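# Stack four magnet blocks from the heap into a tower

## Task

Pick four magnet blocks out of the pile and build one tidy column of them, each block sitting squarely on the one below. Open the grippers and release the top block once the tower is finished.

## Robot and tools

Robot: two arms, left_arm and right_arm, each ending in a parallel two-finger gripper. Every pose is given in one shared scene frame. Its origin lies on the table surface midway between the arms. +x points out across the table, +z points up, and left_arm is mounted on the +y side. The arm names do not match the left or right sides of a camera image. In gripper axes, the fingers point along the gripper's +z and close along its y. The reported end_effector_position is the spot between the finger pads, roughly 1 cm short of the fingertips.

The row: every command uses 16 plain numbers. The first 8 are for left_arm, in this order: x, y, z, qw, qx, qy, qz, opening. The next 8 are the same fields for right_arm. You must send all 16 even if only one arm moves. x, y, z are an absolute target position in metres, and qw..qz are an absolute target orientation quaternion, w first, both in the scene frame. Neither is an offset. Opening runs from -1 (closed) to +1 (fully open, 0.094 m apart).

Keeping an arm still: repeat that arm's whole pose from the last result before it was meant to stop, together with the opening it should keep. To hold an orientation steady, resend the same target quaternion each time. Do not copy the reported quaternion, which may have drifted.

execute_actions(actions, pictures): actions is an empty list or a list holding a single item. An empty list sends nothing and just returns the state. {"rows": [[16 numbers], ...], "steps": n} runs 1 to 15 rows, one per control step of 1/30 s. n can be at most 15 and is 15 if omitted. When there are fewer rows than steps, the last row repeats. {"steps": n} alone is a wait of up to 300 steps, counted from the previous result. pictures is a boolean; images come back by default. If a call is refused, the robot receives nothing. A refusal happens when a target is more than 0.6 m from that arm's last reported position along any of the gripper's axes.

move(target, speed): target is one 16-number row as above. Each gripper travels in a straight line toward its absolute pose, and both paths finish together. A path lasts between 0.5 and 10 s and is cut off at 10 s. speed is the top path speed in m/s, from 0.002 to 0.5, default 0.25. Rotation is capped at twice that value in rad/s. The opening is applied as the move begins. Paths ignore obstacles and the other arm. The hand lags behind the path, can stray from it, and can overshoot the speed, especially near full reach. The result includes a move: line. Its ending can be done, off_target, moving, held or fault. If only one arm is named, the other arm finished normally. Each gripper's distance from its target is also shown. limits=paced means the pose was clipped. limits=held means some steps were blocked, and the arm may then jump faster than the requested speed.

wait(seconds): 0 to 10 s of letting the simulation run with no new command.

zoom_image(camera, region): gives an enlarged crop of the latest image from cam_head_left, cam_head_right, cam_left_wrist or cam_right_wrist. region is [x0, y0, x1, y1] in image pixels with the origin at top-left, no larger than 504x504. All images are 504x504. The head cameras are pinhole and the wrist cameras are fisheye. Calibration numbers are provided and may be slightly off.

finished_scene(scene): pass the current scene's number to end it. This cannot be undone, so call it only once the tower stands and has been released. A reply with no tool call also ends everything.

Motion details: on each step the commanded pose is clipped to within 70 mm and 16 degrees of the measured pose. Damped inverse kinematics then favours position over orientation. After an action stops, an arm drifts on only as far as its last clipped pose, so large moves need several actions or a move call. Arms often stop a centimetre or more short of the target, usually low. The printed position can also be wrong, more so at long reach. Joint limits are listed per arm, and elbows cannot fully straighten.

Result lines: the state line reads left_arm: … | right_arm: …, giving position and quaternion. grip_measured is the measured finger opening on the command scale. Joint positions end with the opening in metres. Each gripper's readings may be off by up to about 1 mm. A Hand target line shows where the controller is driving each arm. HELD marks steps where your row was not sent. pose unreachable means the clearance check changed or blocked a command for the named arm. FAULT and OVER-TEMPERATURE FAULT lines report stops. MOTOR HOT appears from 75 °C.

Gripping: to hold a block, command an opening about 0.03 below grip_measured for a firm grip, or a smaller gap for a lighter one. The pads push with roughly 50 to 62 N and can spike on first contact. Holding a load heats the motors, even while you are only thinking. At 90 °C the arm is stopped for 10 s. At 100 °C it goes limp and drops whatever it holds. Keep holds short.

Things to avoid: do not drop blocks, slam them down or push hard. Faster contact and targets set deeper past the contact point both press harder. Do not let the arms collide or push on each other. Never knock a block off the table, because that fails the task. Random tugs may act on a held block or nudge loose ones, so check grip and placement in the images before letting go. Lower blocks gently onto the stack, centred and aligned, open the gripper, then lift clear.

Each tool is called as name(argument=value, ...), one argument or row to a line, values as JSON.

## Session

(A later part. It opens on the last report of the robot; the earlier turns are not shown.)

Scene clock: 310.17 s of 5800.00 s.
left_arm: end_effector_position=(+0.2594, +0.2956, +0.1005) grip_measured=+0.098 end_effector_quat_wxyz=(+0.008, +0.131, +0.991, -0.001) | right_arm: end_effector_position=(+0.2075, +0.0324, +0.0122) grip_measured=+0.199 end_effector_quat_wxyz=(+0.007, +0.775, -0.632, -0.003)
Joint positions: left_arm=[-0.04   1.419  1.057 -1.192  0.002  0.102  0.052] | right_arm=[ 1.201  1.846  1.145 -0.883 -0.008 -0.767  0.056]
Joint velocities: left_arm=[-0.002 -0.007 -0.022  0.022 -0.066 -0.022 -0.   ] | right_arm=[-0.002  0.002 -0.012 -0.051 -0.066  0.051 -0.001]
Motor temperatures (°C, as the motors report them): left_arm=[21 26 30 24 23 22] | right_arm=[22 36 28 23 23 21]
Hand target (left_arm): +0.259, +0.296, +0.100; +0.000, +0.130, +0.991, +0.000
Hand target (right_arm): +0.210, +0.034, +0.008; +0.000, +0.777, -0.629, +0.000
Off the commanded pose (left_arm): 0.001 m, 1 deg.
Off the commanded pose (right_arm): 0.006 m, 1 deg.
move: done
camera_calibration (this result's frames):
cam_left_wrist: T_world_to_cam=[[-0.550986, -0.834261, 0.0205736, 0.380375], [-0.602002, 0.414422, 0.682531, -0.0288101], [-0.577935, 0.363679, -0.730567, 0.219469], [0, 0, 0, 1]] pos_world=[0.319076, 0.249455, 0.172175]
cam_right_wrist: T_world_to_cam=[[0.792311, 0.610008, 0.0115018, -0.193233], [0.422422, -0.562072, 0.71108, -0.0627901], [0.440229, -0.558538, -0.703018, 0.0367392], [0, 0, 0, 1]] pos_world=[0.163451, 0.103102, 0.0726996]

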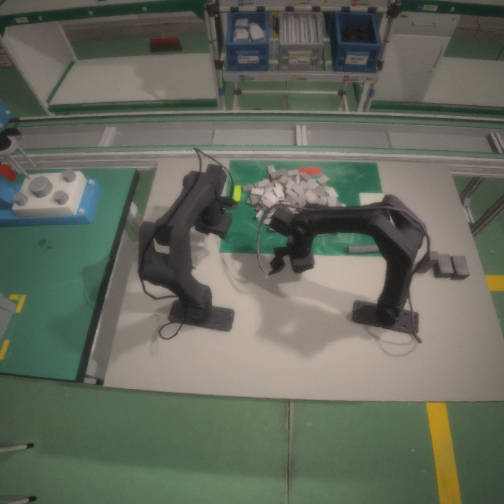

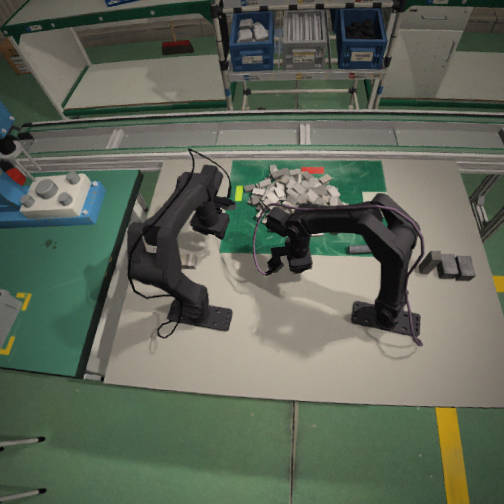

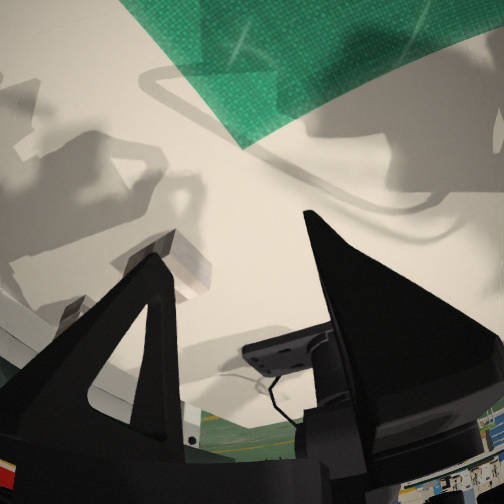

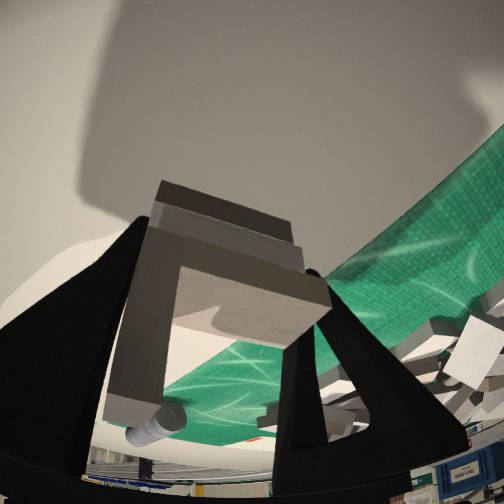

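execute_actions(
  actions=[
    {"rows":[[0.2595,0.2955,0.10,0,0.1305,0.9914,0,0.1,0.2075,0.0324,0.013,0,-0.777,0.629,0,0.3],[0.2595,0.2955,0.10,0,0.1305,0.9914,0,0.1,0.2075,0.0324,0.013,0,-0.777,0.629,0,0.35],[0.2595,0.2955,0.10,0,0.1305,0.9914,0,0.1,0.2075,0.0324,0.013,0,-0.777,0.629,0,0.4]],"steps":15},
  ],
)

Scene clock: 312.33 s of 5800.00 s.
left_arm: end_effector_position=(+0.2594, +0.2956, +0.1005) grip_measured=+0.098 end_effector_quat_wxyz=(+0.008, +0.131, +0.991, -0.001) | right_arm: end_effector_position=(+0.2082, +0.0328, +0.0122) grip_measured=+0.398 end_effector_quat_wxyz=(+0.005, +0.775, -0.632, -0.002)
Joint positions: left_arm=[-0.04   1.419  1.057 -1.192  0.002  0.102  0.052] | right_arm=[ 1.201  1.846  1.145 -0.88  -0.006 -0.767  0.066]
Joint velocities: left_arm=[ 0.002 -0.007 -0.012  0.007  0.007  0.007 -0.   ] | right_arm=[-0.012 -0.002 -0.012 -0.007  0.007  0.037 -0.   ]
Motor temperatures (°C, as the motors report them): left_arm=[21 26 30 24 23 22] | right_arm=[22 36 28 23 23 21]
Hand target (left_arm): +0.259, +0.296, +0.100; +0.000, +0.130, +0.991, +0.000
Hand target (right_arm): +0.208, +0.032, +0.013; +0.000, +0.777, -0.629, +0.000
Off the commanded pose (left_arm): 0.001 m, 1 deg.
Off the commanded pose (right_arm): 0.001 m, 1 deg.
Steps of this call (steps 1 to 50: nothing new was sent; steps 51 to 65: all 15 steps of this action). Readings (end_effector_position):
51: left_arm (+0.2594, +0.2956, +0.1005) | right_arm (+0.2076, +0.0325, +0.0122)
52: left_arm (+0.2594, +0.2956, +0.1005) | right_arm (+0.2077, +0.0326, +0.0122)
54: left_arm (+0.2594, +0.2956, +0.1005) | right_arm (+0.2080, +0.0327, +0.0122)
58: left_arm (+0.2594, +0.2956, +0.1005) | right_arm (+0.2081, +0.0327, +0.0122)
65: the state above
camera_calibration (this result's frames):
cam_left_wrist: T_world_to_cam=[[-0.550986, -0.834261, 0.0205736, 0.380375], [-0.602002, 0.414422, 0.682531, -0.0288101], [-0.577935, 0.363679, -0.730567, 0.219469], [0, 0, 0, 1]] pos_world=[0.319076, 0.249455, 0.172175]
cam_right_wrist: T_world_to_cam=[[0.792251, 0.610015, 0.0147947, -0.194025], [0.420045, -0.562795, 0.711916, -0.0623772], [0.442606, -0.557802, -0.702109, 0.0360848], [0, 0, 0, 1]] pos_world=[0.163946, 0.103381, 0.0726133]

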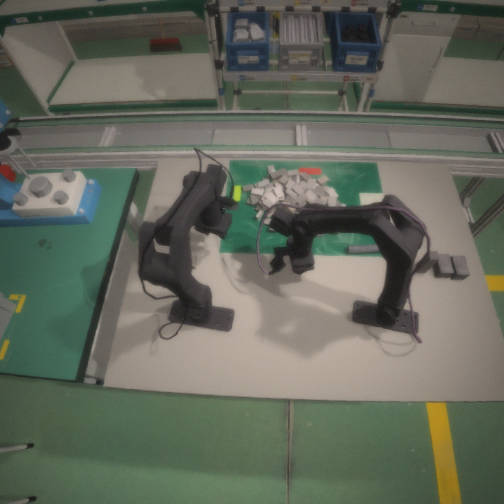

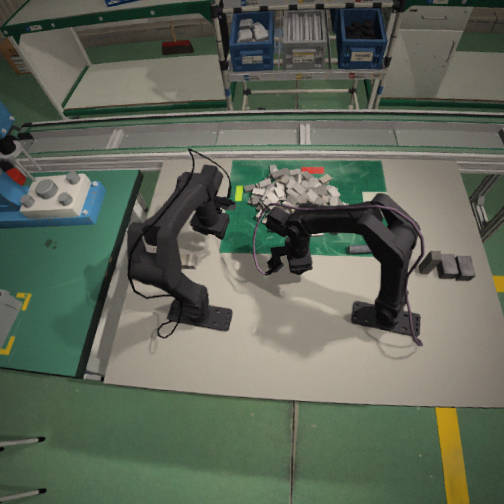

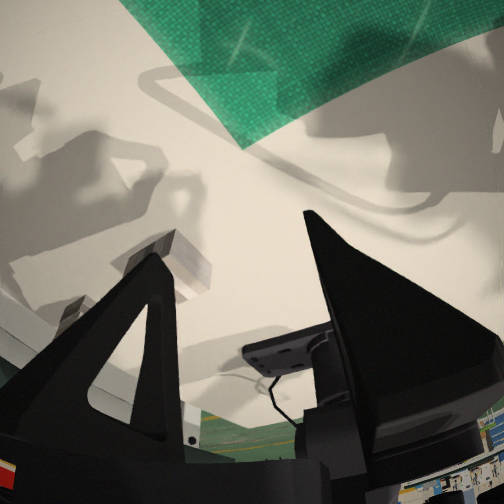

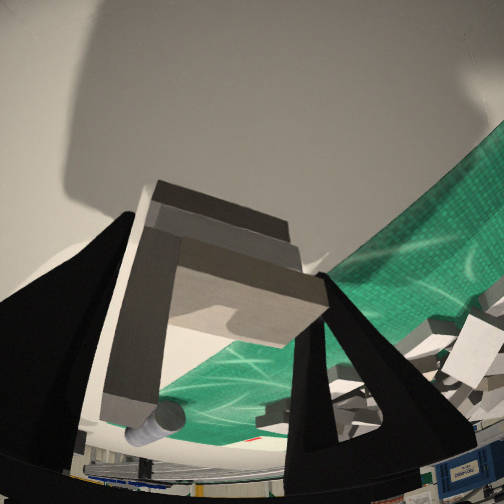

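move(
  target=[0.2595,0.2955,0.10,0,0.1305,0.9914,0,0.1,0.207,0.034,0.066,0,-0.777,0.629,0,0.45],
  speed=0.05,
)

Scene clock: 315.87 s of 5800.00 s.
left_arm: end_effector_position=(+0.2594, +0.2956, +0.1005) grip_measured=+0.098 end_effector_quat_wxyz=(+0.008, +0.131, +0.991, -0.001) | right_arm: end_effector_position=(+0.2081, +0.0325, +0.0574) grip_measured=+0.448 end_effector_quat_wxyz=(+0.005, +0.775, -0.632, -0.002)
Joint positions: left_arm=[-0.04   1.419  1.057 -1.192  0.002  0.102  0.052] | right_arm=[ 1.201  1.782  1.256 -1.055 -0.005 -0.767  0.068]
Joint velocities: left_arm=[-0.007  0.002  0.042 -0.007  0.007 -0.022  0.001] | right_arm=[-0.002 -0.017  0.012 -0.007 -0.11   0.037 -0.   ]
Motor temperatures (°C, as the motors report them): left_arm=[21 26 30 24 23 22] | right_arm=[22 36 28 23 23 21]
Hand target (left_arm): +0.259, +0.296, +0.100; +0.000, +0.130, +0.991, +0.000
Hand target (right_arm): +0.207, +0.035, +0.066; -0.000, +0.777, -0.629, +0.000
Off the commanded pose (left_arm): 0.001 m, 1 deg.
Off the commanded pose (right_arm): 0.009 m, 1 deg.
move: done
camera_calibration (this result's frames):
cam_left_wrist: T_world_to_cam=[[-0.550986, -0.834261, 0.0205736, 0.380375], [-0.602002, 0.414422, 0.682531, -0.0288101], [-0.577935, 0.363679, -0.730567, 0.219469], [0, 0, 0, 1]] pos_world=[0.319076, 0.249455, 0.172175]
cam_right_wrist: T_world_to_cam=[[0.792244, 0.610021, 0.0149254, -0.194481], [0.419817, -0.562648, 0.712166, -0.0945825], [0.442834, -0.557944, -0.701852, 0.0676035], [0, 0, 0, 1]] pos_world=[0.163847, 0.10314, 0.117709]

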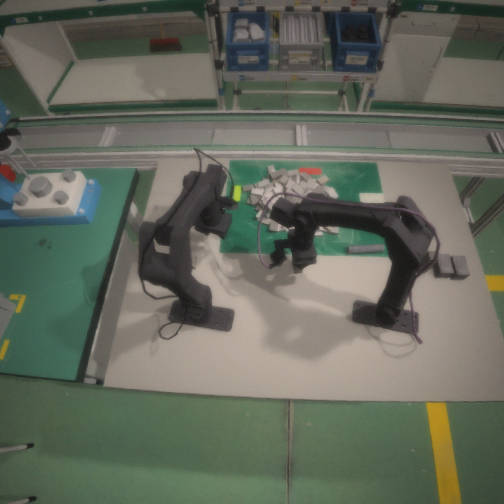

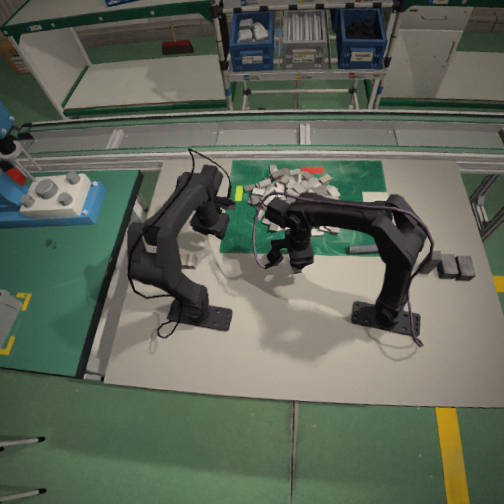

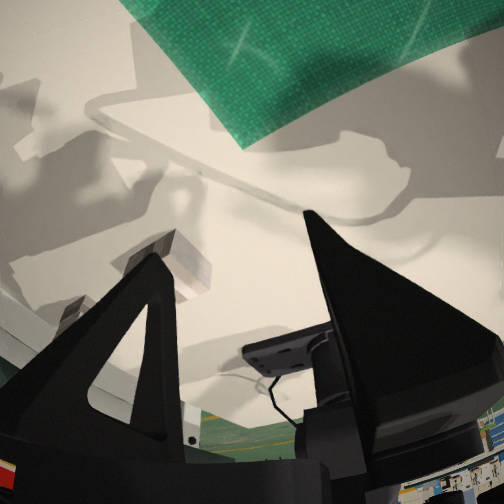

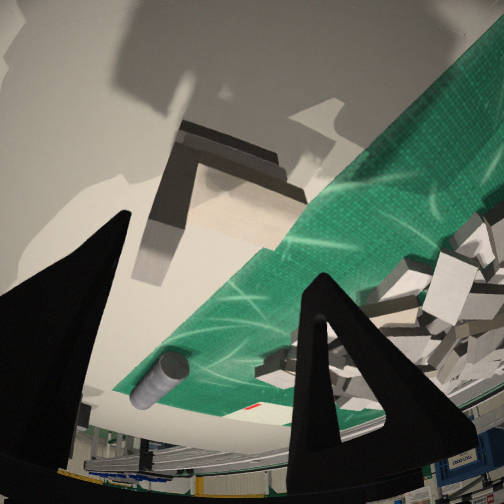

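move(
  target=[0.2595,0.2955,0.10,0,0.1305,0.9914,0,0.1,0.238,0.042,0.060,0,-0.777,0.629,0,0.45],
  speed=0.02,
)

Scene clock: 321.07 s of 5800.00 s.
left_arm: end_effector_position=(+0.2594, +0.2956, +0.1005) grip_measured=+0.098 end_effector_quat_wxyz=(+0.008, +0.131, +0.991, -0.001) | right_arm: end_effector_position=(+0.2345, +0.0436, +0.0594) grip_measured=+0.448 end_effector_quat_wxyz=(-0.006, +0.777, -0.630, -0.003)
Joint positions: left_arm=[-0.04   1.419  1.057 -1.192  0.002  0.102  0.052] | right_arm=[ 1.153  1.846  1.345 -1.057 -0.005 -0.822  0.068]
Joint velocities: left_arm=[-0.002 -0.007 -0.002  0.051 -0.022  0.007 -0.   ] | right_arm=[-0.002 -0.002 -0.007  0.007 -0.007 -0.081  0.001]
Motor temperatures (°C, as the motors report them): left_arm=[21 26 30 24 23 22] | right_arm=[22 36 29 23 23 21]
Hand target (left_arm): +0.259, +0.296, +0.100; +0.000, +0.130, +0.991, +0.000
Hand target (right_arm): +0.238, +0.043, +0.060; -0.000, +0.777, -0.629, -0.001
Off the commanded pose (left_arm): 0.001 m, 1 deg.
Off the commanded pose (right_arm): 0.004 m, 1 deg.
After step 90, 0.40 s passed at rest.
move: done
camera_calibration (this result's frames):
cam_left_wrist: T_world_to_cam=[[-0.550986, -0.834261, 0.0205736, 0.380375], [-0.602002, 0.414422, 0.682531, -0.0288101], [-0.577935, 0.363679, -0.730567, 0.219469], [0, 0, 0, 1]] pos_world=[0.319076, 0.249455, 0.172175]
cam_right_wrist: T_world_to_cam=[[0.787928, 0.614638, 0.0372785, -0.222736], [0.414171, -0.573795, 0.706556, -0.0987757], [0.455666, -0.541276, -0.706674, 0.0600931], [0, 0, 0, 1]] pos_world=[0.189027, 0.112752, 0.12056]

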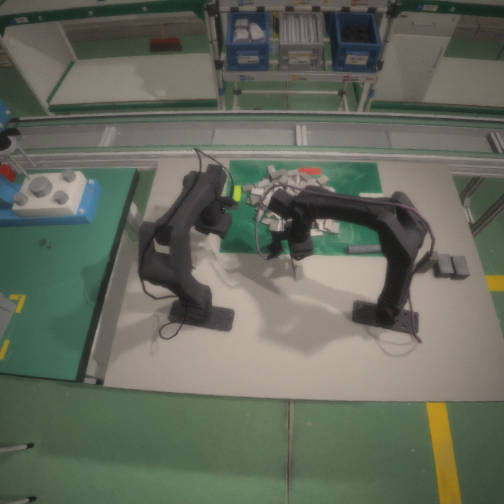

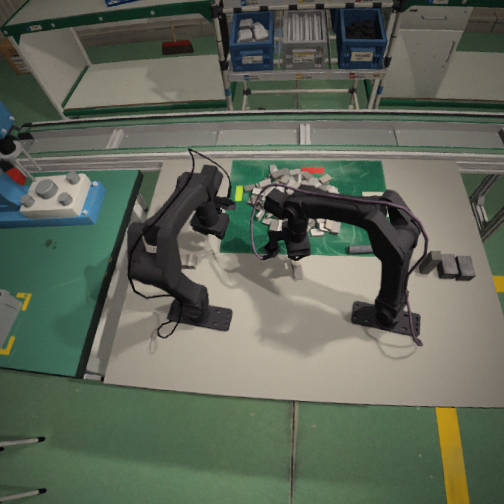

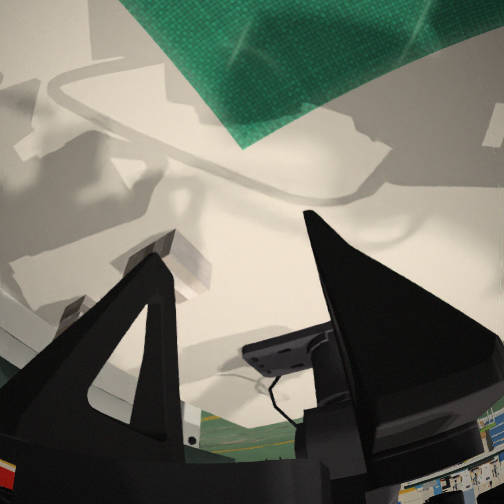

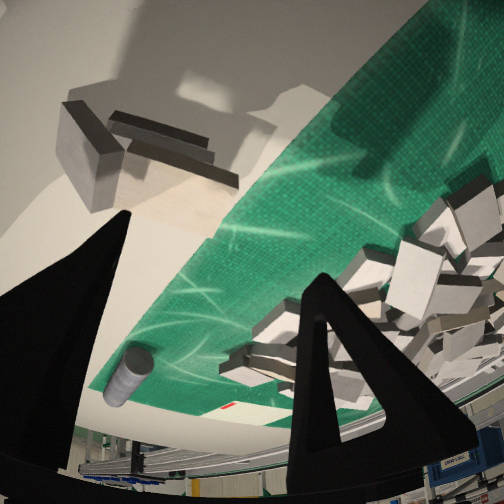

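move(
  target=[0.2595,0.2955,0.10,0,0.1305,0.9914,0,0.1,0.21,-0.01,0.10,0,-0.777,0.629,0,0.45],
  speed=0.1,
)

zoom_image(
  camera="cam_head_right",
  region=[260,230,340,310],
)

Scene clock: 323.60 s of 5800.00 s.
left_arm: end_effector_position=(+0.2594, +0.2956, +0.1005) grip_measured=+0.098 end_effector_quat_wxyz=(+0.008, +0.131, +0.991, -0.001) | right_arm: end_effector_position=(+0.2152, +0.0008, +0.1023) grip_measured=+0.448 end_effector_quat_wxyz=(-0.015, +0.777, -0.629, -0.003)
Joint positions: left_arm=[-0.04   1.419  1.057 -1.192  0.002  0.102  0.052] | right_arm=[ 1.122  1.628  1.262 -1.175 -0.005 -0.853  0.068]
Joint velocities: left_arm=[ 0.002  0.002 -0.017 -0.037 -0.007  0.022  0.001] | right_arm=[-0.007 -0.002  0.002  0.007  0.007  0.007 -0.   ]
Motor temperatures (°C, as the motors report them): left_arm=[21 26 30 24 23 22] | right_arm=[22 36 29 23 23 21]
Hand target (left_arm): +0.259, +0.296, +0.100; +0.000, +0.130, +0.991, +0.000
Hand target (right_arm): +0.211, -0.009, +0.101; +0.000, +0.777, -0.629, -0.001
Off the commanded pose (left_arm): 0.001 m, 1 deg.
Off the commanded pose (right_arm): 0.012 m, 2 deg.
move: off_target (right_arm)
camera_calibration (this result's frames):
cam_left_wrist: T_world_to_cam=[[-0.550986, -0.834261, 0.0205736, 0.380375], [-0.602002, 0.414422, 0.682531, -0.0288101], [-0.577935, 0.363679, -0.730567, 0.219469], [0, 0, 0, 1]] pos_world=[0.319076, 0.249455, 0.172175]
cam_right_wrist: T_world_to_cam=[[0.786998, 0.614644, 0.053363, -0.184266], [0.407367, -0.582654, 0.703254, -0.1438], [0.463343, -0.531721, -0.708933, 0.0746106], [0, 0, 0, 1]] pos_world=[0.169026, 0.0691443, 0.163854]

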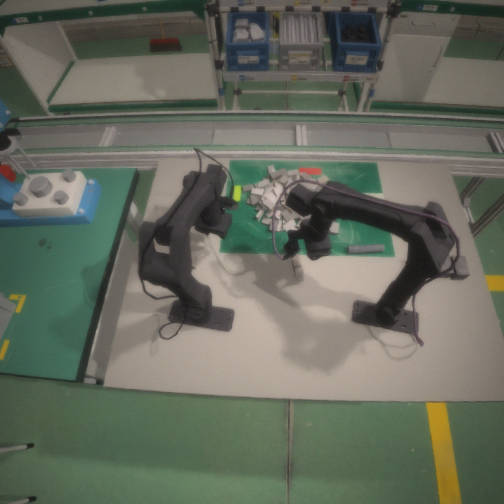

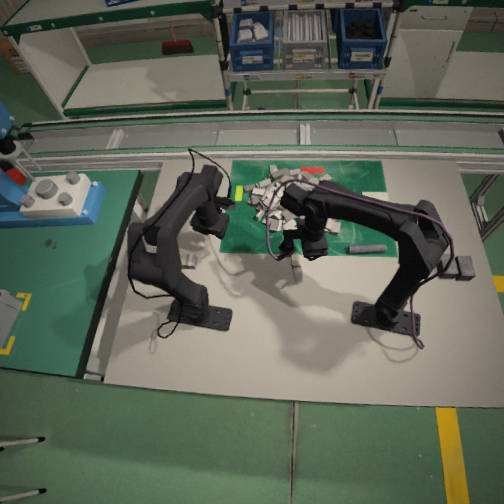

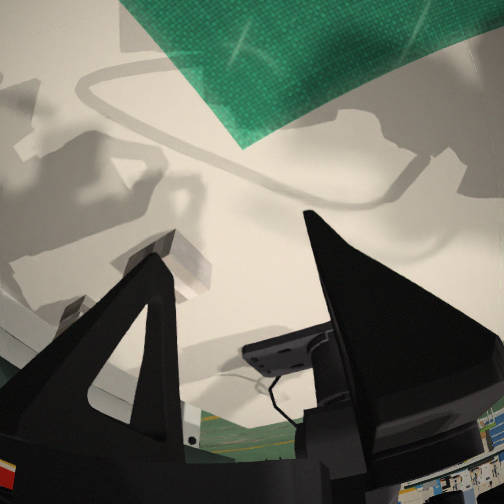

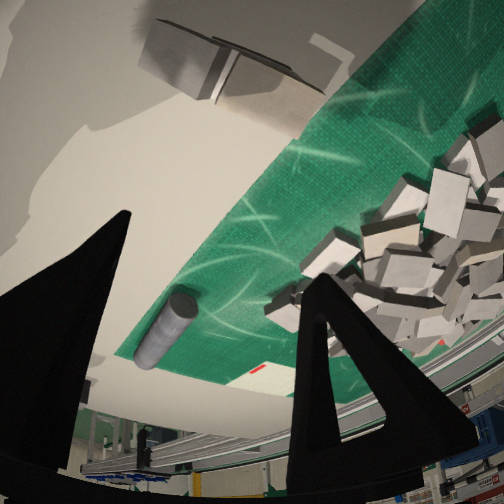

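Region (260, 230, 340, 310) of cam_head_right's 504x504 image, scaled by 6.300, with more detail than that image has.

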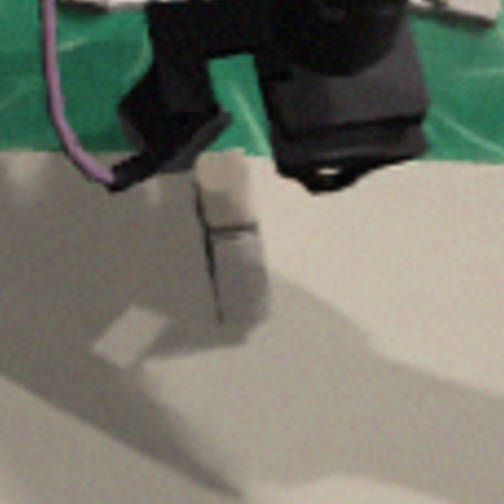

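move(
  target=[0.2595,0.2955,0.10,0,0.1305,0.9914,0,0.1,0.174,0.034,0.065,0,-0.1045,0.9945,0,-0.1],
  speed=0.4,
)

move(
  target=[0.2595,0.2955,0.10,0,0.1305,0.9914,0,0.1,0.174,0.032,0.017,0,-0.1045,0.9945,0,-0.1],
  speed=0.05,
)

Scene clock: 330.63 s of 5800.00 s.
left_arm: end_effector_position=(+0.2594, +0.2956, +0.1005) grip_measured=+0.098 end_effector_quat_wxyz=(+0.008, +0.131, +0.991, -0.001) | right_arm: end_effector_position=(+0.1759, +0.0349, +0.0730) grip_measured=-0.098 end_effector_quat_wxyz=(+0.003, -0.106, +0.994, +0.009)
Joint positions: left_arm=[-0.04   1.419  1.057 -1.192  0.002  0.102  0.052] | right_arm=[ 1.296  1.691  1.213 -1.075 -0.005  0.889  0.042]
Joint velocities: left_arm=[-0.012 -0.007 -0.002  0.022 -0.007 -0.022  0.   ] | right_arm=[ 0.007 -0.002  0.007 -0.051 -0.037  0.022 -0.   ]
Motor temperatures (°C, as the motors report them): left_arm=[21 26 30 24 23 22] | right_arm=[22 36 29 23 23 21]
Hand target (left_arm): +0.259, +0.296, +0.100; +0.000, +0.130, +0.991, +0.000
Hand target (right_arm): +0.174, +0.032, +0.065; +0.002, -0.105, +0.995, -0.001
Off the commanded pose (left_arm): 0.001 m, 1 deg.
Off the commanded pose (right_arm): 0.008 m, 1 deg.
After step 90, 1.37 s passed at rest.
move: done
camera_calibration (this result's frames):
cam_left_wrist: T_world_to_cam=[[-0.550986, -0.834261, 0.0205736, 0.380375], [-0.602002, 0.414422, 0.682531, -0.0288101], [-0.577935, 0.363679, -0.730567, 0.219469], [0, 0, 0, 1]] pos_world=[0.319076, 0.249455, 0.172175]
cam_right_wrist: T_world_to_cam=[[0.617325, -0.786588, 0.0137778, -0.0911211], [-0.565183, -0.431245, 0.703275, 0.0784868], [-0.547245, -0.441936, -0.710785, 0.264898], [0, 0, 0, 1]] pos_world=[0.245575, 0.0792405, 0.134343]

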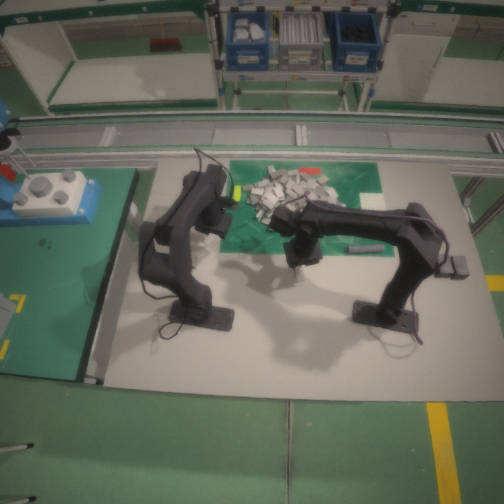

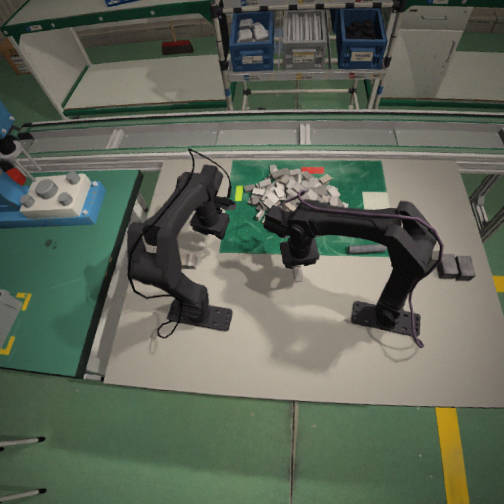

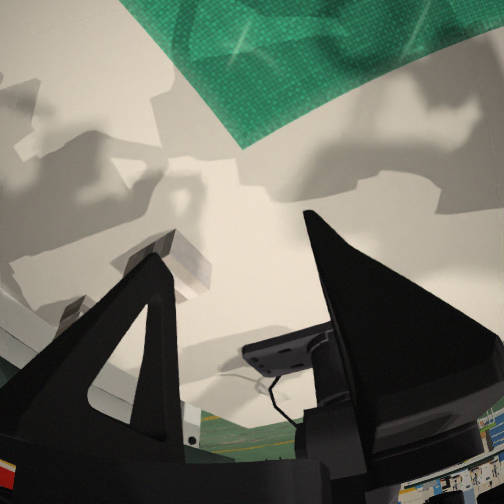

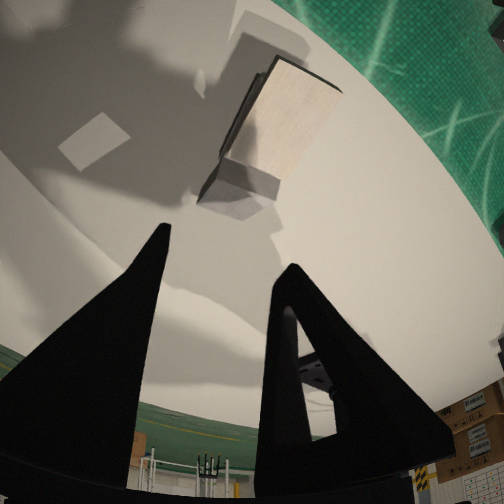

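Scene clock: 332.23 s of 5800.00 s.
left_arm: end_effector_position=(+0.2594, +0.2956, +0.1005) grip_measured=+0.098 end_effector_quat_wxyz=(+0.008, +0.131, +0.991, -0.001) | right_arm: end_effector_position=(+0.1756, +0.0341, +0.0242) grip_measured=-0.098 end_effector_quat_wxyz=(+0.002, -0.106, +0.994, +0.007)
Joint positions: left_arm=[-0.04   1.419  1.057 -1.192  0.002  0.102  0.052] | right_arm=[ 1.296  1.752  1.08  -0.884 -0.005  0.889  0.042]
Joint velocities: left_arm=[-0.002  0.002  0.007 -0.051 -0.037 -0.066 -0.001] | right_arm=[-0.002  0.002  0.002  0.007 -0.007 -0.007 -0.001]
Motor temperatures (°C, as the motors report them): left_arm=[21 26 30 24 23 22] | right_arm=[22 35 29 23 23 21]
Hand target (left_arm): +0.259, +0.296, +0.100; +0.000, +0.130, +0.991, +0.000
Hand target (right_arm): +0.174, +0.031, +0.017; -0.000, -0.105, +0.995, -0.000
Off the commanded pose (left_arm): 0.001 m, 1 deg.
Off the commanded pose (right_arm): 0.008 m, 1 deg.
move: done
camera_calibration (this result's frames):
cam_left_wrist: T_world_to_cam=[[-0.550986, -0.834261, 0.0205736, 0.380375], [-0.602002, 0.414422, 0.682531, -0.0288101], [-0.577935, 0.363679, -0.730567, 0.219469], [0, 0, 0, 1]] pos_world=[0.319076, 0.249455, 0.172175]
cam_right_wrist: T_world_to_cam=[[0.617348, -0.786543, 0.0152253, -0.0908388], [-0.564088, -0.429089, 0.705469, 0.111915], [-0.548349, -0.444108, -0.708577, 0.229939], [0, 0, 0, 1]] pos_world=[0.245296, 0.0786907, 0.0853604]

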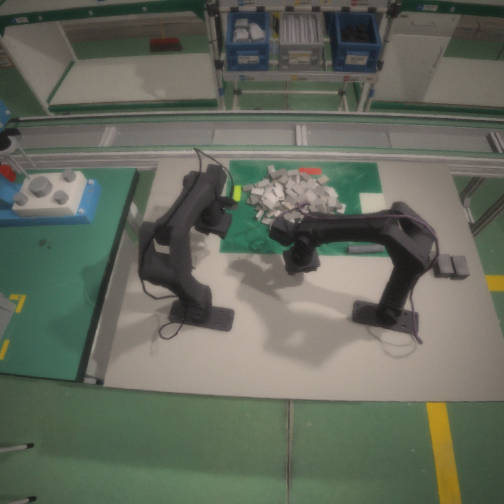

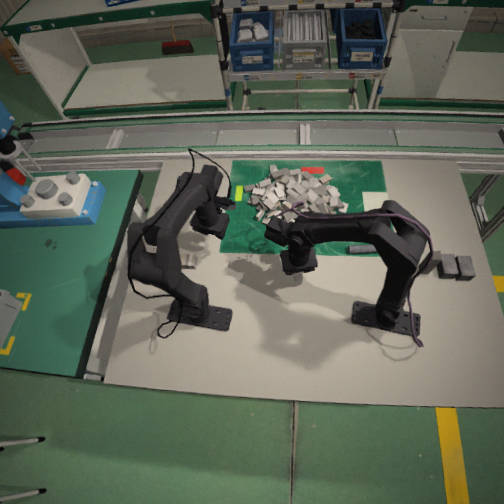

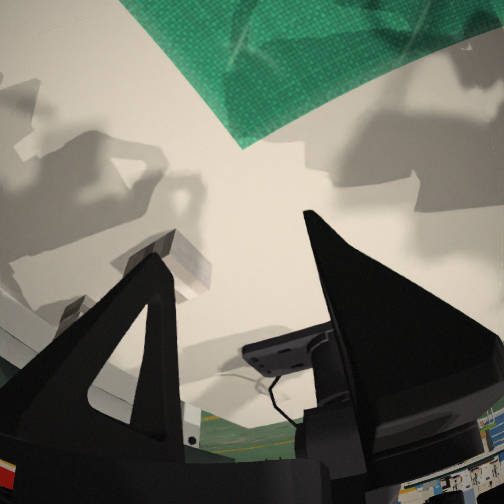

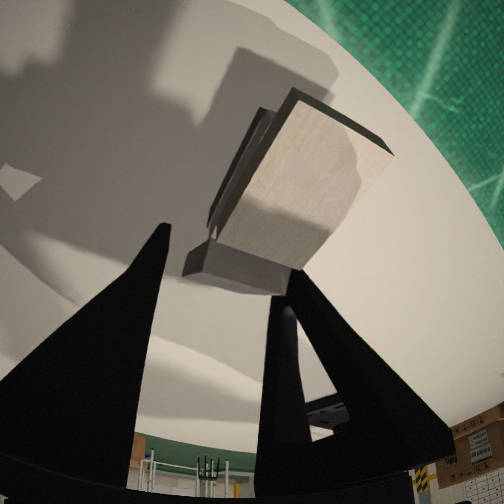

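move(
  target=[0.2595,0.2955,0.10,0,0.1305,0.9914,0,0.1,0.176,0.024,0.024,0,-0.1045,0.9945,0,-0.1],
  speed=0.03,
)

Scene clock: 334.17 s of 5800.00 s.
left_arm: end_effector_position=(+0.2594, +0.2956, +0.1005) grip_measured=+0.098 end_effector_quat_wxyz=(+0.008, +0.131, +0.991, -0.001) | right_arm: end_effector_position=(+0.1775, +0.0336, +0.0242) grip_measured=-0.098 end_effector_quat_wxyz=(+0.002, -0.104, +0.995, +0.008)
Joint positions: left_arm=[-0.04   1.419  1.057 -1.192  0.002  0.102  0.052] | right_arm=[ 1.289  1.752  1.08  -0.883 -0.005  0.885  0.042]
Joint velocities: left_arm=[-0.002  0.002  0.002 -0.007 -0.051 -0.007  0.   ] | right_arm=[ 0.007 -0.007  0.002 -0.007 -0.007 -0.007 -0.   ]
Motor temperatures (°C, as the motors report them): left_arm=[21 26 30 24 23 22] | right_arm=[22 35 28 23 23 21]
Hand target (left_arm): +0.259, +0.296, +0.100; +0.000, +0.130, +0.991, +0.000
Hand target (right_arm): +0.176, +0.024, +0.024; -0.000, -0.105, +0.995, +0.000
Off the commanded pose (left_arm): 0.001 m, 1 deg.
Off the commanded pose (right_arm): 0.010 m, 1 deg.
move: done
camera_calibration (this result's frames):
cam_left_wrist: T_world_to_cam=[[-0.550986, -0.834261, 0.0205736, 0.380375], [-0.602002, 0.414422, 0.682531, -0.0288101], [-0.577935, 0.363679, -0.730567, 0.219469], [0, 0, 0, 1]] pos_world=[0.319076, 0.249455, 0.172175]
cam_right_wrist: T_world_to_cam=[[0.615233, -0.788209, 0.0146291, -0.0919978], [-0.565766, -0.428532, 0.704464, 0.113062], [-0.548996, -0.441686, -0.709589, 0.23081], [0, 0, 0, 1]] pos_world=[0.24728, 0.0778826, 0.0854786]

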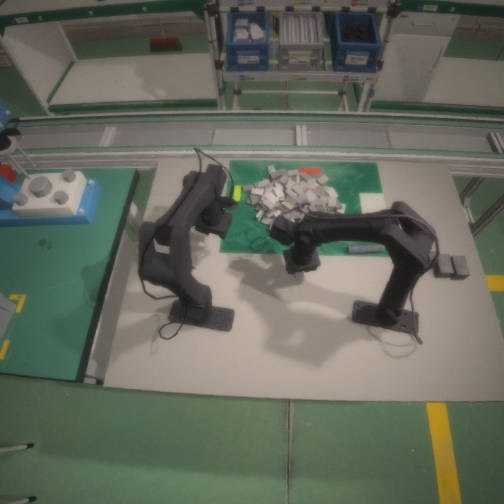

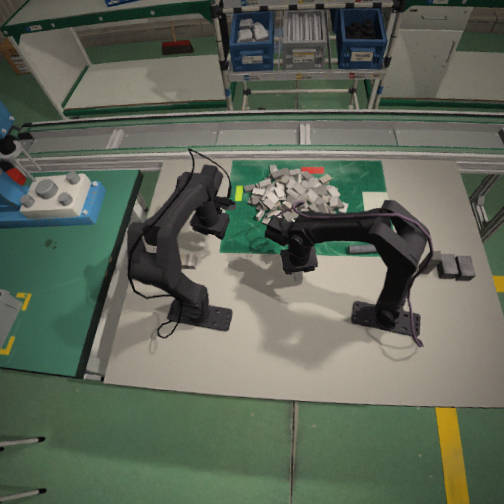

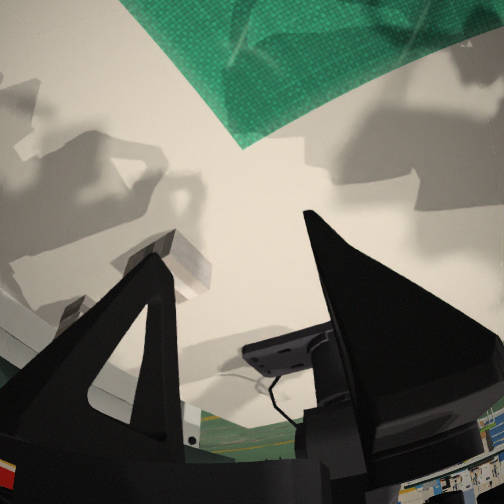

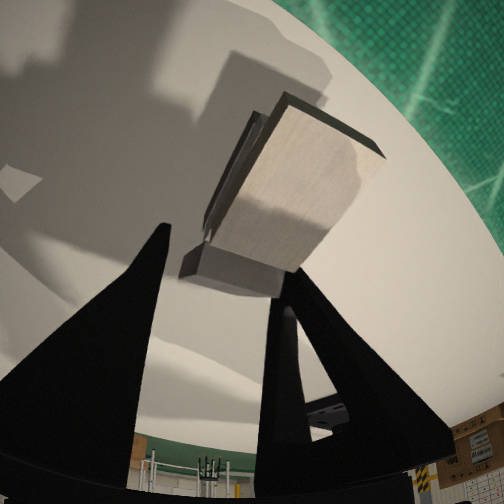

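move(
  target=[0.2595,0.2955,0.10,0,0.1305,0.9914,0,0.1,0.172,0.020,0.028,0,-0.1045,0.9945,0,-0.1],
  speed=0.03,
)

Scene clock: 336.73 s of 5800.00 s.
left_arm: end_effector_position=(+0.2594, +0.2956, +0.1005) grip_measured=+0.098 end_effector_quat_wxyz=(+0.008, +0.131, +0.991, -0.001) | right_arm: end_effector_position=(+0.1752, +0.0292, +0.0279) grip_measured=-0.098 end_effector_quat_wxyz=(+0.003, -0.105, +0.994, +0.010)
Joint positions: left_arm=[-0.04   1.419  1.057 -1.192  0.002  0.102  0.052] | right_arm=[ 1.289  1.725  1.063 -0.889 -0.005  0.885  0.042]
Joint velocities: left_arm=[-0.022 -0.027  0.002 -0.051  0.066 -0.051 -0.001] | right_arm=[-0.007  0.007  0.002  0.007  0.051  0.007 -0.001]
Motor temperatures (°C, as the motors report them): left_arm=[21 26 30 24 23 22] | right_arm=[22 36 28 23 23 21]
Hand target (left_arm): +0.259, +0.296, +0.100; +0.000, +0.130, +0.991, +0.000
Hand target (right_arm): +0.172, +0.020, +0.028; -0.000, -0.105, +0.995, +0.000
Off the commanded pose (left_arm): 0.001 m, 1 deg.
Off the commanded pose (right_arm): 0.010 m, 1 deg.
move: done
camera_calibration (this result's frames):
cam_left_wrist: T_world_to_cam=[[-0.550986, -0.834261, 0.0205736, 0.380375], [-0.602002, 0.414422, 0.682531, -0.0288101], [-0.577935, 0.363679, -0.730567, 0.219469], [0, 0, 0, 1]] pos_world=[0.319076, 0.249455, 0.172175]
cam_right_wrist: T_world_to_cam=[[0.615808, -0.787791, 0.0128867, -0.0942027], [-0.566802, -0.431583, 0.701763, 0.107618], [-0.547281, -0.439455, -0.712294, 0.229918], [0, 0, 0, 1]] pos_world=[0.244838, 0.0732726, 0.0894611]

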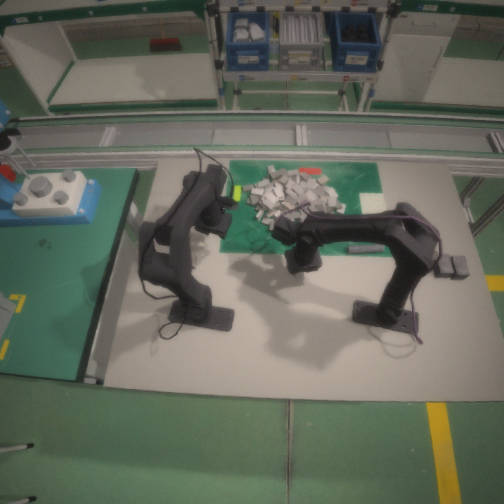

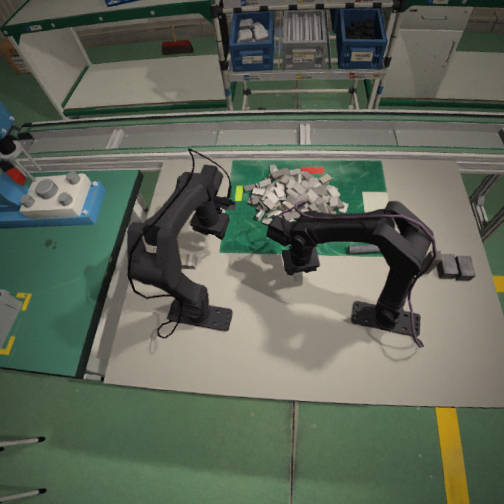

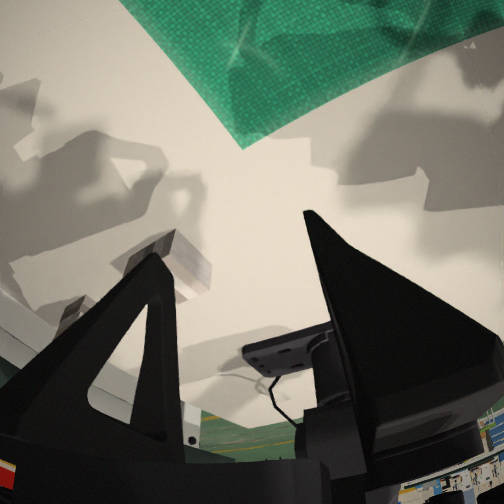

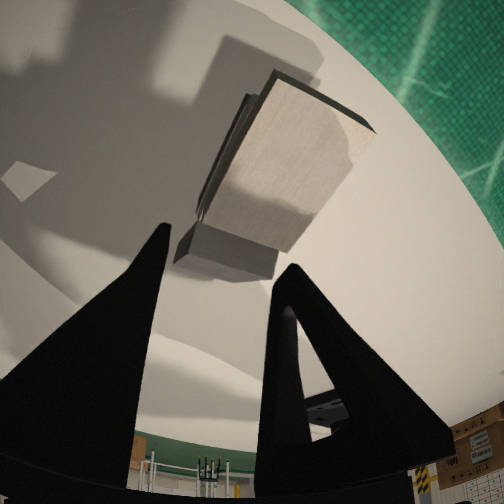

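Centred. Close and pull away.

execute_actions(
  actions=[
    {"rows":[[0.2595,0.2955,0.10,0,0.1305,0.9914,0,0.1,0.175,0.029,0.028,0,-0.1045,0.9945,0,-0.3],[0.2595,0.2955,0.10,0,0.1305,0.9914,0,0.1,0.175,0.029,0.028,0,-0.1045,0.9945,0,-0.36],[0.2595,0.2955,0.10,0,0.1305,0.9914,0,0.1,0.175,0.029,0.028,0,-0.1045,0.9945,0,-0.42],[0.2595,0.2955,0.10,0,0.1305,0.9914,0,0.1,0.175,0.029,0.028,0,-0.1045,0.9945,0,-0.45],[0.2595,0.2955,0.10,0,0.1305,0.9914,0,0.1,0.175,0.029,0.028,0,-0.1045,0.9945,0,-0.485]],"steps":15},
  ],
  pictures=false,
)

move(
  target=[0.2595,0.2955,0.10,0,0.1305,0.9914,0,0.1,0.145,0.023,0.031,0,-0.1045,0.9945,0,-0.485],
  speed=0.03,
)

Scene clock: 339.83 s of 5800.00 s.
left_arm: end_effector_position=(+0.2594, +0.2956, +0.1005) grip_measured=+0.098 end_effector_quat_wxyz=(+0.008, +0.131, +0.991, -0.001) | right_arm: end_effector_position=(+0.1747, +0.0283, +0.0279) grip_measured=-0.463 end_effector_quat_wxyz=(+0.002, -0.105, +0.994, +0.008)
Joint positions: left_arm=[-0.04   1.419  1.057 -1.192  0.002  0.102  0.052] | right_arm=[ 1.289  1.725  1.063 -0.893 -0.005  0.885  0.025]
Joint velocities: left_arm=[ 0.002 -0.002  0.007 -0.022 -0.022 -0.022 -0.001] | right_arm=[-0.002  0.007 -0.012 -0.022  0.022 -0.007  0.001]
Motor temperatures (°C, as the motors report them): left_arm=[21 26 30 24 23 22] | right_arm=[22 36 28 23 23 21]
Hand target (left_arm): +0.259, +0.296, +0.100; +0.000, +0.130, +0.991, +0.000
Hand target (right_arm): +0.175, +0.029, +0.028; +0.000, -0.105, +0.995, +0.000
Off the commanded pose (left_arm): 0.001 m, 1 deg.
Off the commanded pose (right_arm): 0.001 m, 1 deg.
Steps of this call (steps 1 to 78: nothing new was sent; steps 79 to 93: all 15 steps of this action). Readings (end_effector_position):
79: left_arm (+0.2594, +0.2956, +0.1005) | right_arm (+0.1751, +0.0291, +0.0279)
80: left_arm (+0.2594, +0.2956, +0.1005) | right_arm (+0.1751, +0.0290, +0.0279)
82: left_arm (+0.2594, +0.2956, +0.1005) | right_arm (+0.1750, +0.0288, +0.0279)
86: left_arm (+0.2594, +0.2956, +0.1005) | right_arm (+0.1748, +0.0285, +0.0279)
93: the state above

Scene clock: 341.33 s of 5800.00 s.
left_arm: end_effector_position=(+0.2594, +0.2956, +0.1005) grip_measured=+0.098 end_effector_quat_wxyz=(+0.008, +0.131, +0.991, -0.001) | right_arm: end_effector_position=(+0.1494, +0.0300, +0.0297) grip_measured=-0.463 end_effector_quat_wxyz=(+0.001, -0.106, +0.994, +0.008)
Joint positions: left_arm=[-0.04   1.419  1.057 -1.192  0.002  0.102  0.052] | right_arm=[ 1.371  1.691  1.032 -0.897 -0.005  0.964  0.025]
Joint velocities: left_arm=[-0.002  0.002 -0.017  0.007 -0.037  0.007  0.001] | right_arm=[-0.002  0.002 -0.012 -0.066 -0.022  0.081 -0.   ]
Motor temperatures (°C, as the motors report them): left_arm=[21 26 30 24 23 22] | right_arm=[22 36 28 22 23 21]
Hand target (left_arm): +0.259, +0.296, +0.100; +0.000, +0.130, +0.991, +0.000
Hand target (right_arm): +0.146, +0.023, +0.031; +0.001, -0.104, +0.995, -0.001
Off the commanded pose (left_arm): 0.001 m, 1 deg.
Off the commanded pose (right_arm): 0.008 m, 1 deg.
move: done
camera_calibration (this result's frames):
cam_left_wrist: T_world_to_cam=[[-0.550986, -0.834261, 0.0205736, 0.380375], [-0.602002, 0.414422, 0.682531, -0.0288101], [-0.577935, 0.363679, -0.730567, 0.219469], [0, 0, 0, 1]] pos_world=[0.319076, 0.249455, 0.172175]
cam_right_wrist: T_world_to_cam=[[0.617967, -0.786078, 0.0140693, -0.0780922], [-0.56316, -0.430093, 0.7056, 0.0914046], [-0.548605, -0.443961, -0.708471, 0.217728], [0, 0, 0, 1]] pos_world=[0.219181, 0.0745886, 0.0908576]

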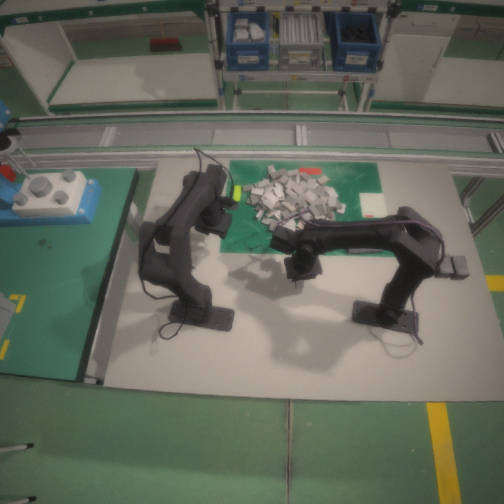

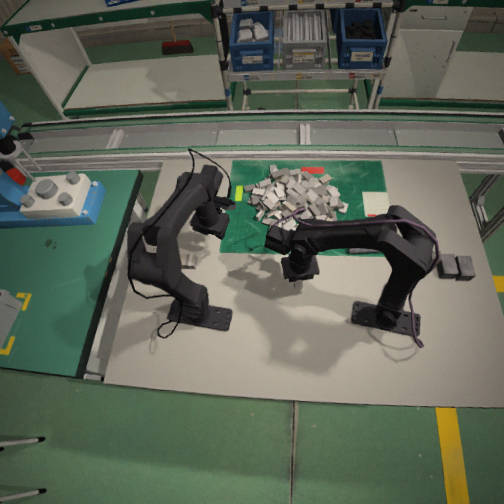

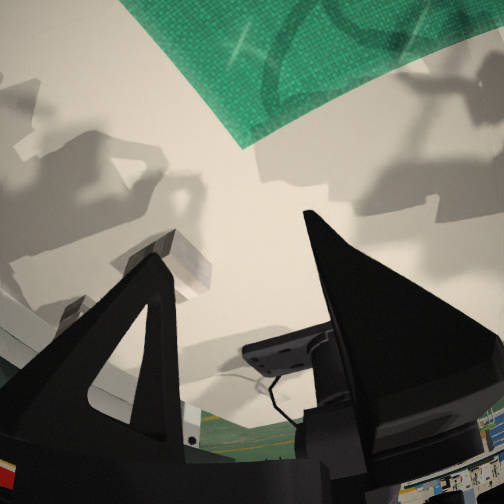

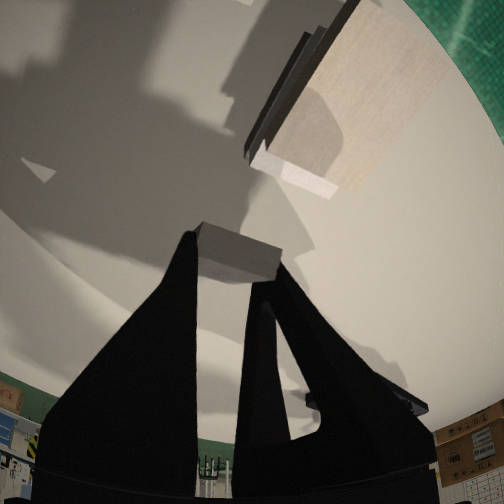

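move(
  target=[0.2595,0.2955,0.10,0,0.1305,0.9914,0,0.1,0.149,0.027,0.010,0,-0.1045,0.9945,0,-0.475],
  speed=0.015,
)

Scene clock: 344.23 s of 5800.00 s.
left_arm: end_effector_position=(+0.2594, +0.2956, +0.1005) grip_measured=+0.098 end_effector_quat_wxyz=(+0.008, +0.131, +0.991, -0.001) | right_arm: end_effector_position=(+0.1506, +0.0324, +0.0263) grip_measured=-0.461 end_effector_quat_wxyz=(+0.005, -0.105, +0.994, +0.014)
Joint positions: left_arm=[-0.04   1.419  1.057 -1.192  0.002  0.102  0.052] | right_arm=[ 1.371  1.694  1.02  -0.868 -0.004  0.966  0.025]
Joint velocities: left_arm=[-0.017 -0.002 -0.002  0.007  0.007 -0.037  0.001] | right_arm=[ 0.002 -0.007 -0.017  0.051 -0.037 -0.037 -0.002]
Motor temperatures (°C, as the motors report them): left_arm=[21 26 30 24 23 22] | right_arm=[22 36 28 23 23 21]
Hand target (left_arm): +0.259, +0.296, +0.100; +0.000, +0.130, +0.991, +0.000
Hand target (right_arm): +0.149, +0.026, +0.011; -0.000, -0.105, +0.995, -0.000
Off the commanded pose (left_arm): 0.001 m, 1 deg.
Off the commanded pose (right_arm): 0.017 m, 2 deg.
move: off_target (right_arm)
camera_calibration (this result's frames):
cam_left_wrist: T_world_to_cam=[[-0.550986, -0.834261, 0.0205736, 0.380375], [-0.602002, 0.414422, 0.682531, -0.0288101], [-0.577935, 0.363679, -0.730567, 0.219469], [0, 0, 0, 1]] pos_world=[0.319076, 0.249455, 0.172175]
cam_right_wrist: T_world_to_cam=[[0.615777, -0.787875, 0.00849237, -0.0763859], [-0.56863, -0.43691, 0.696972, 0.096825], [-0.545416, -0.434008, -0.717048, 0.216425], [0, 0, 0, 1]] pos_world=[0.220136, 0.0760516, 0.0883517]

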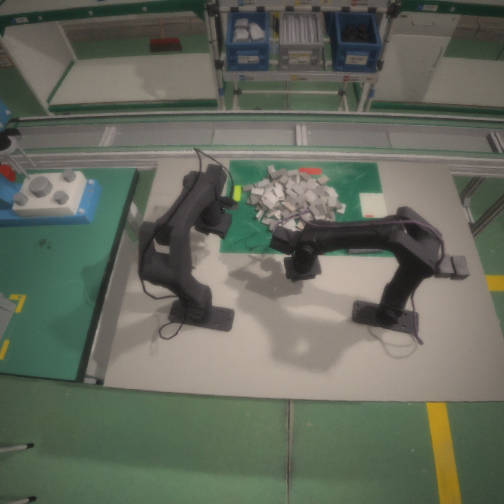

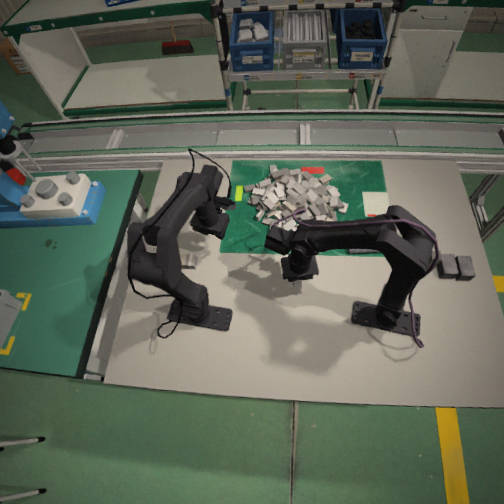

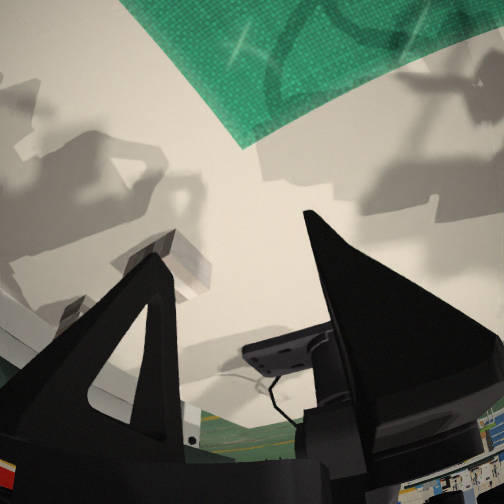

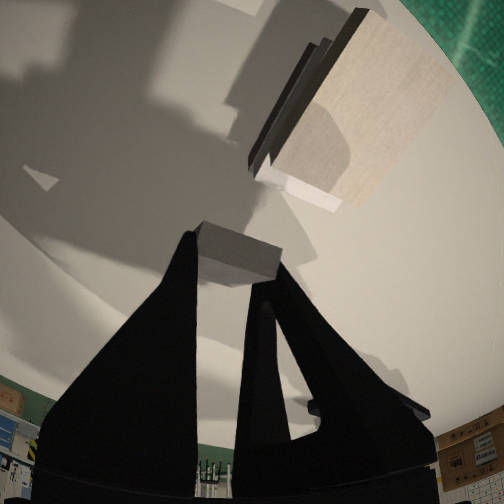

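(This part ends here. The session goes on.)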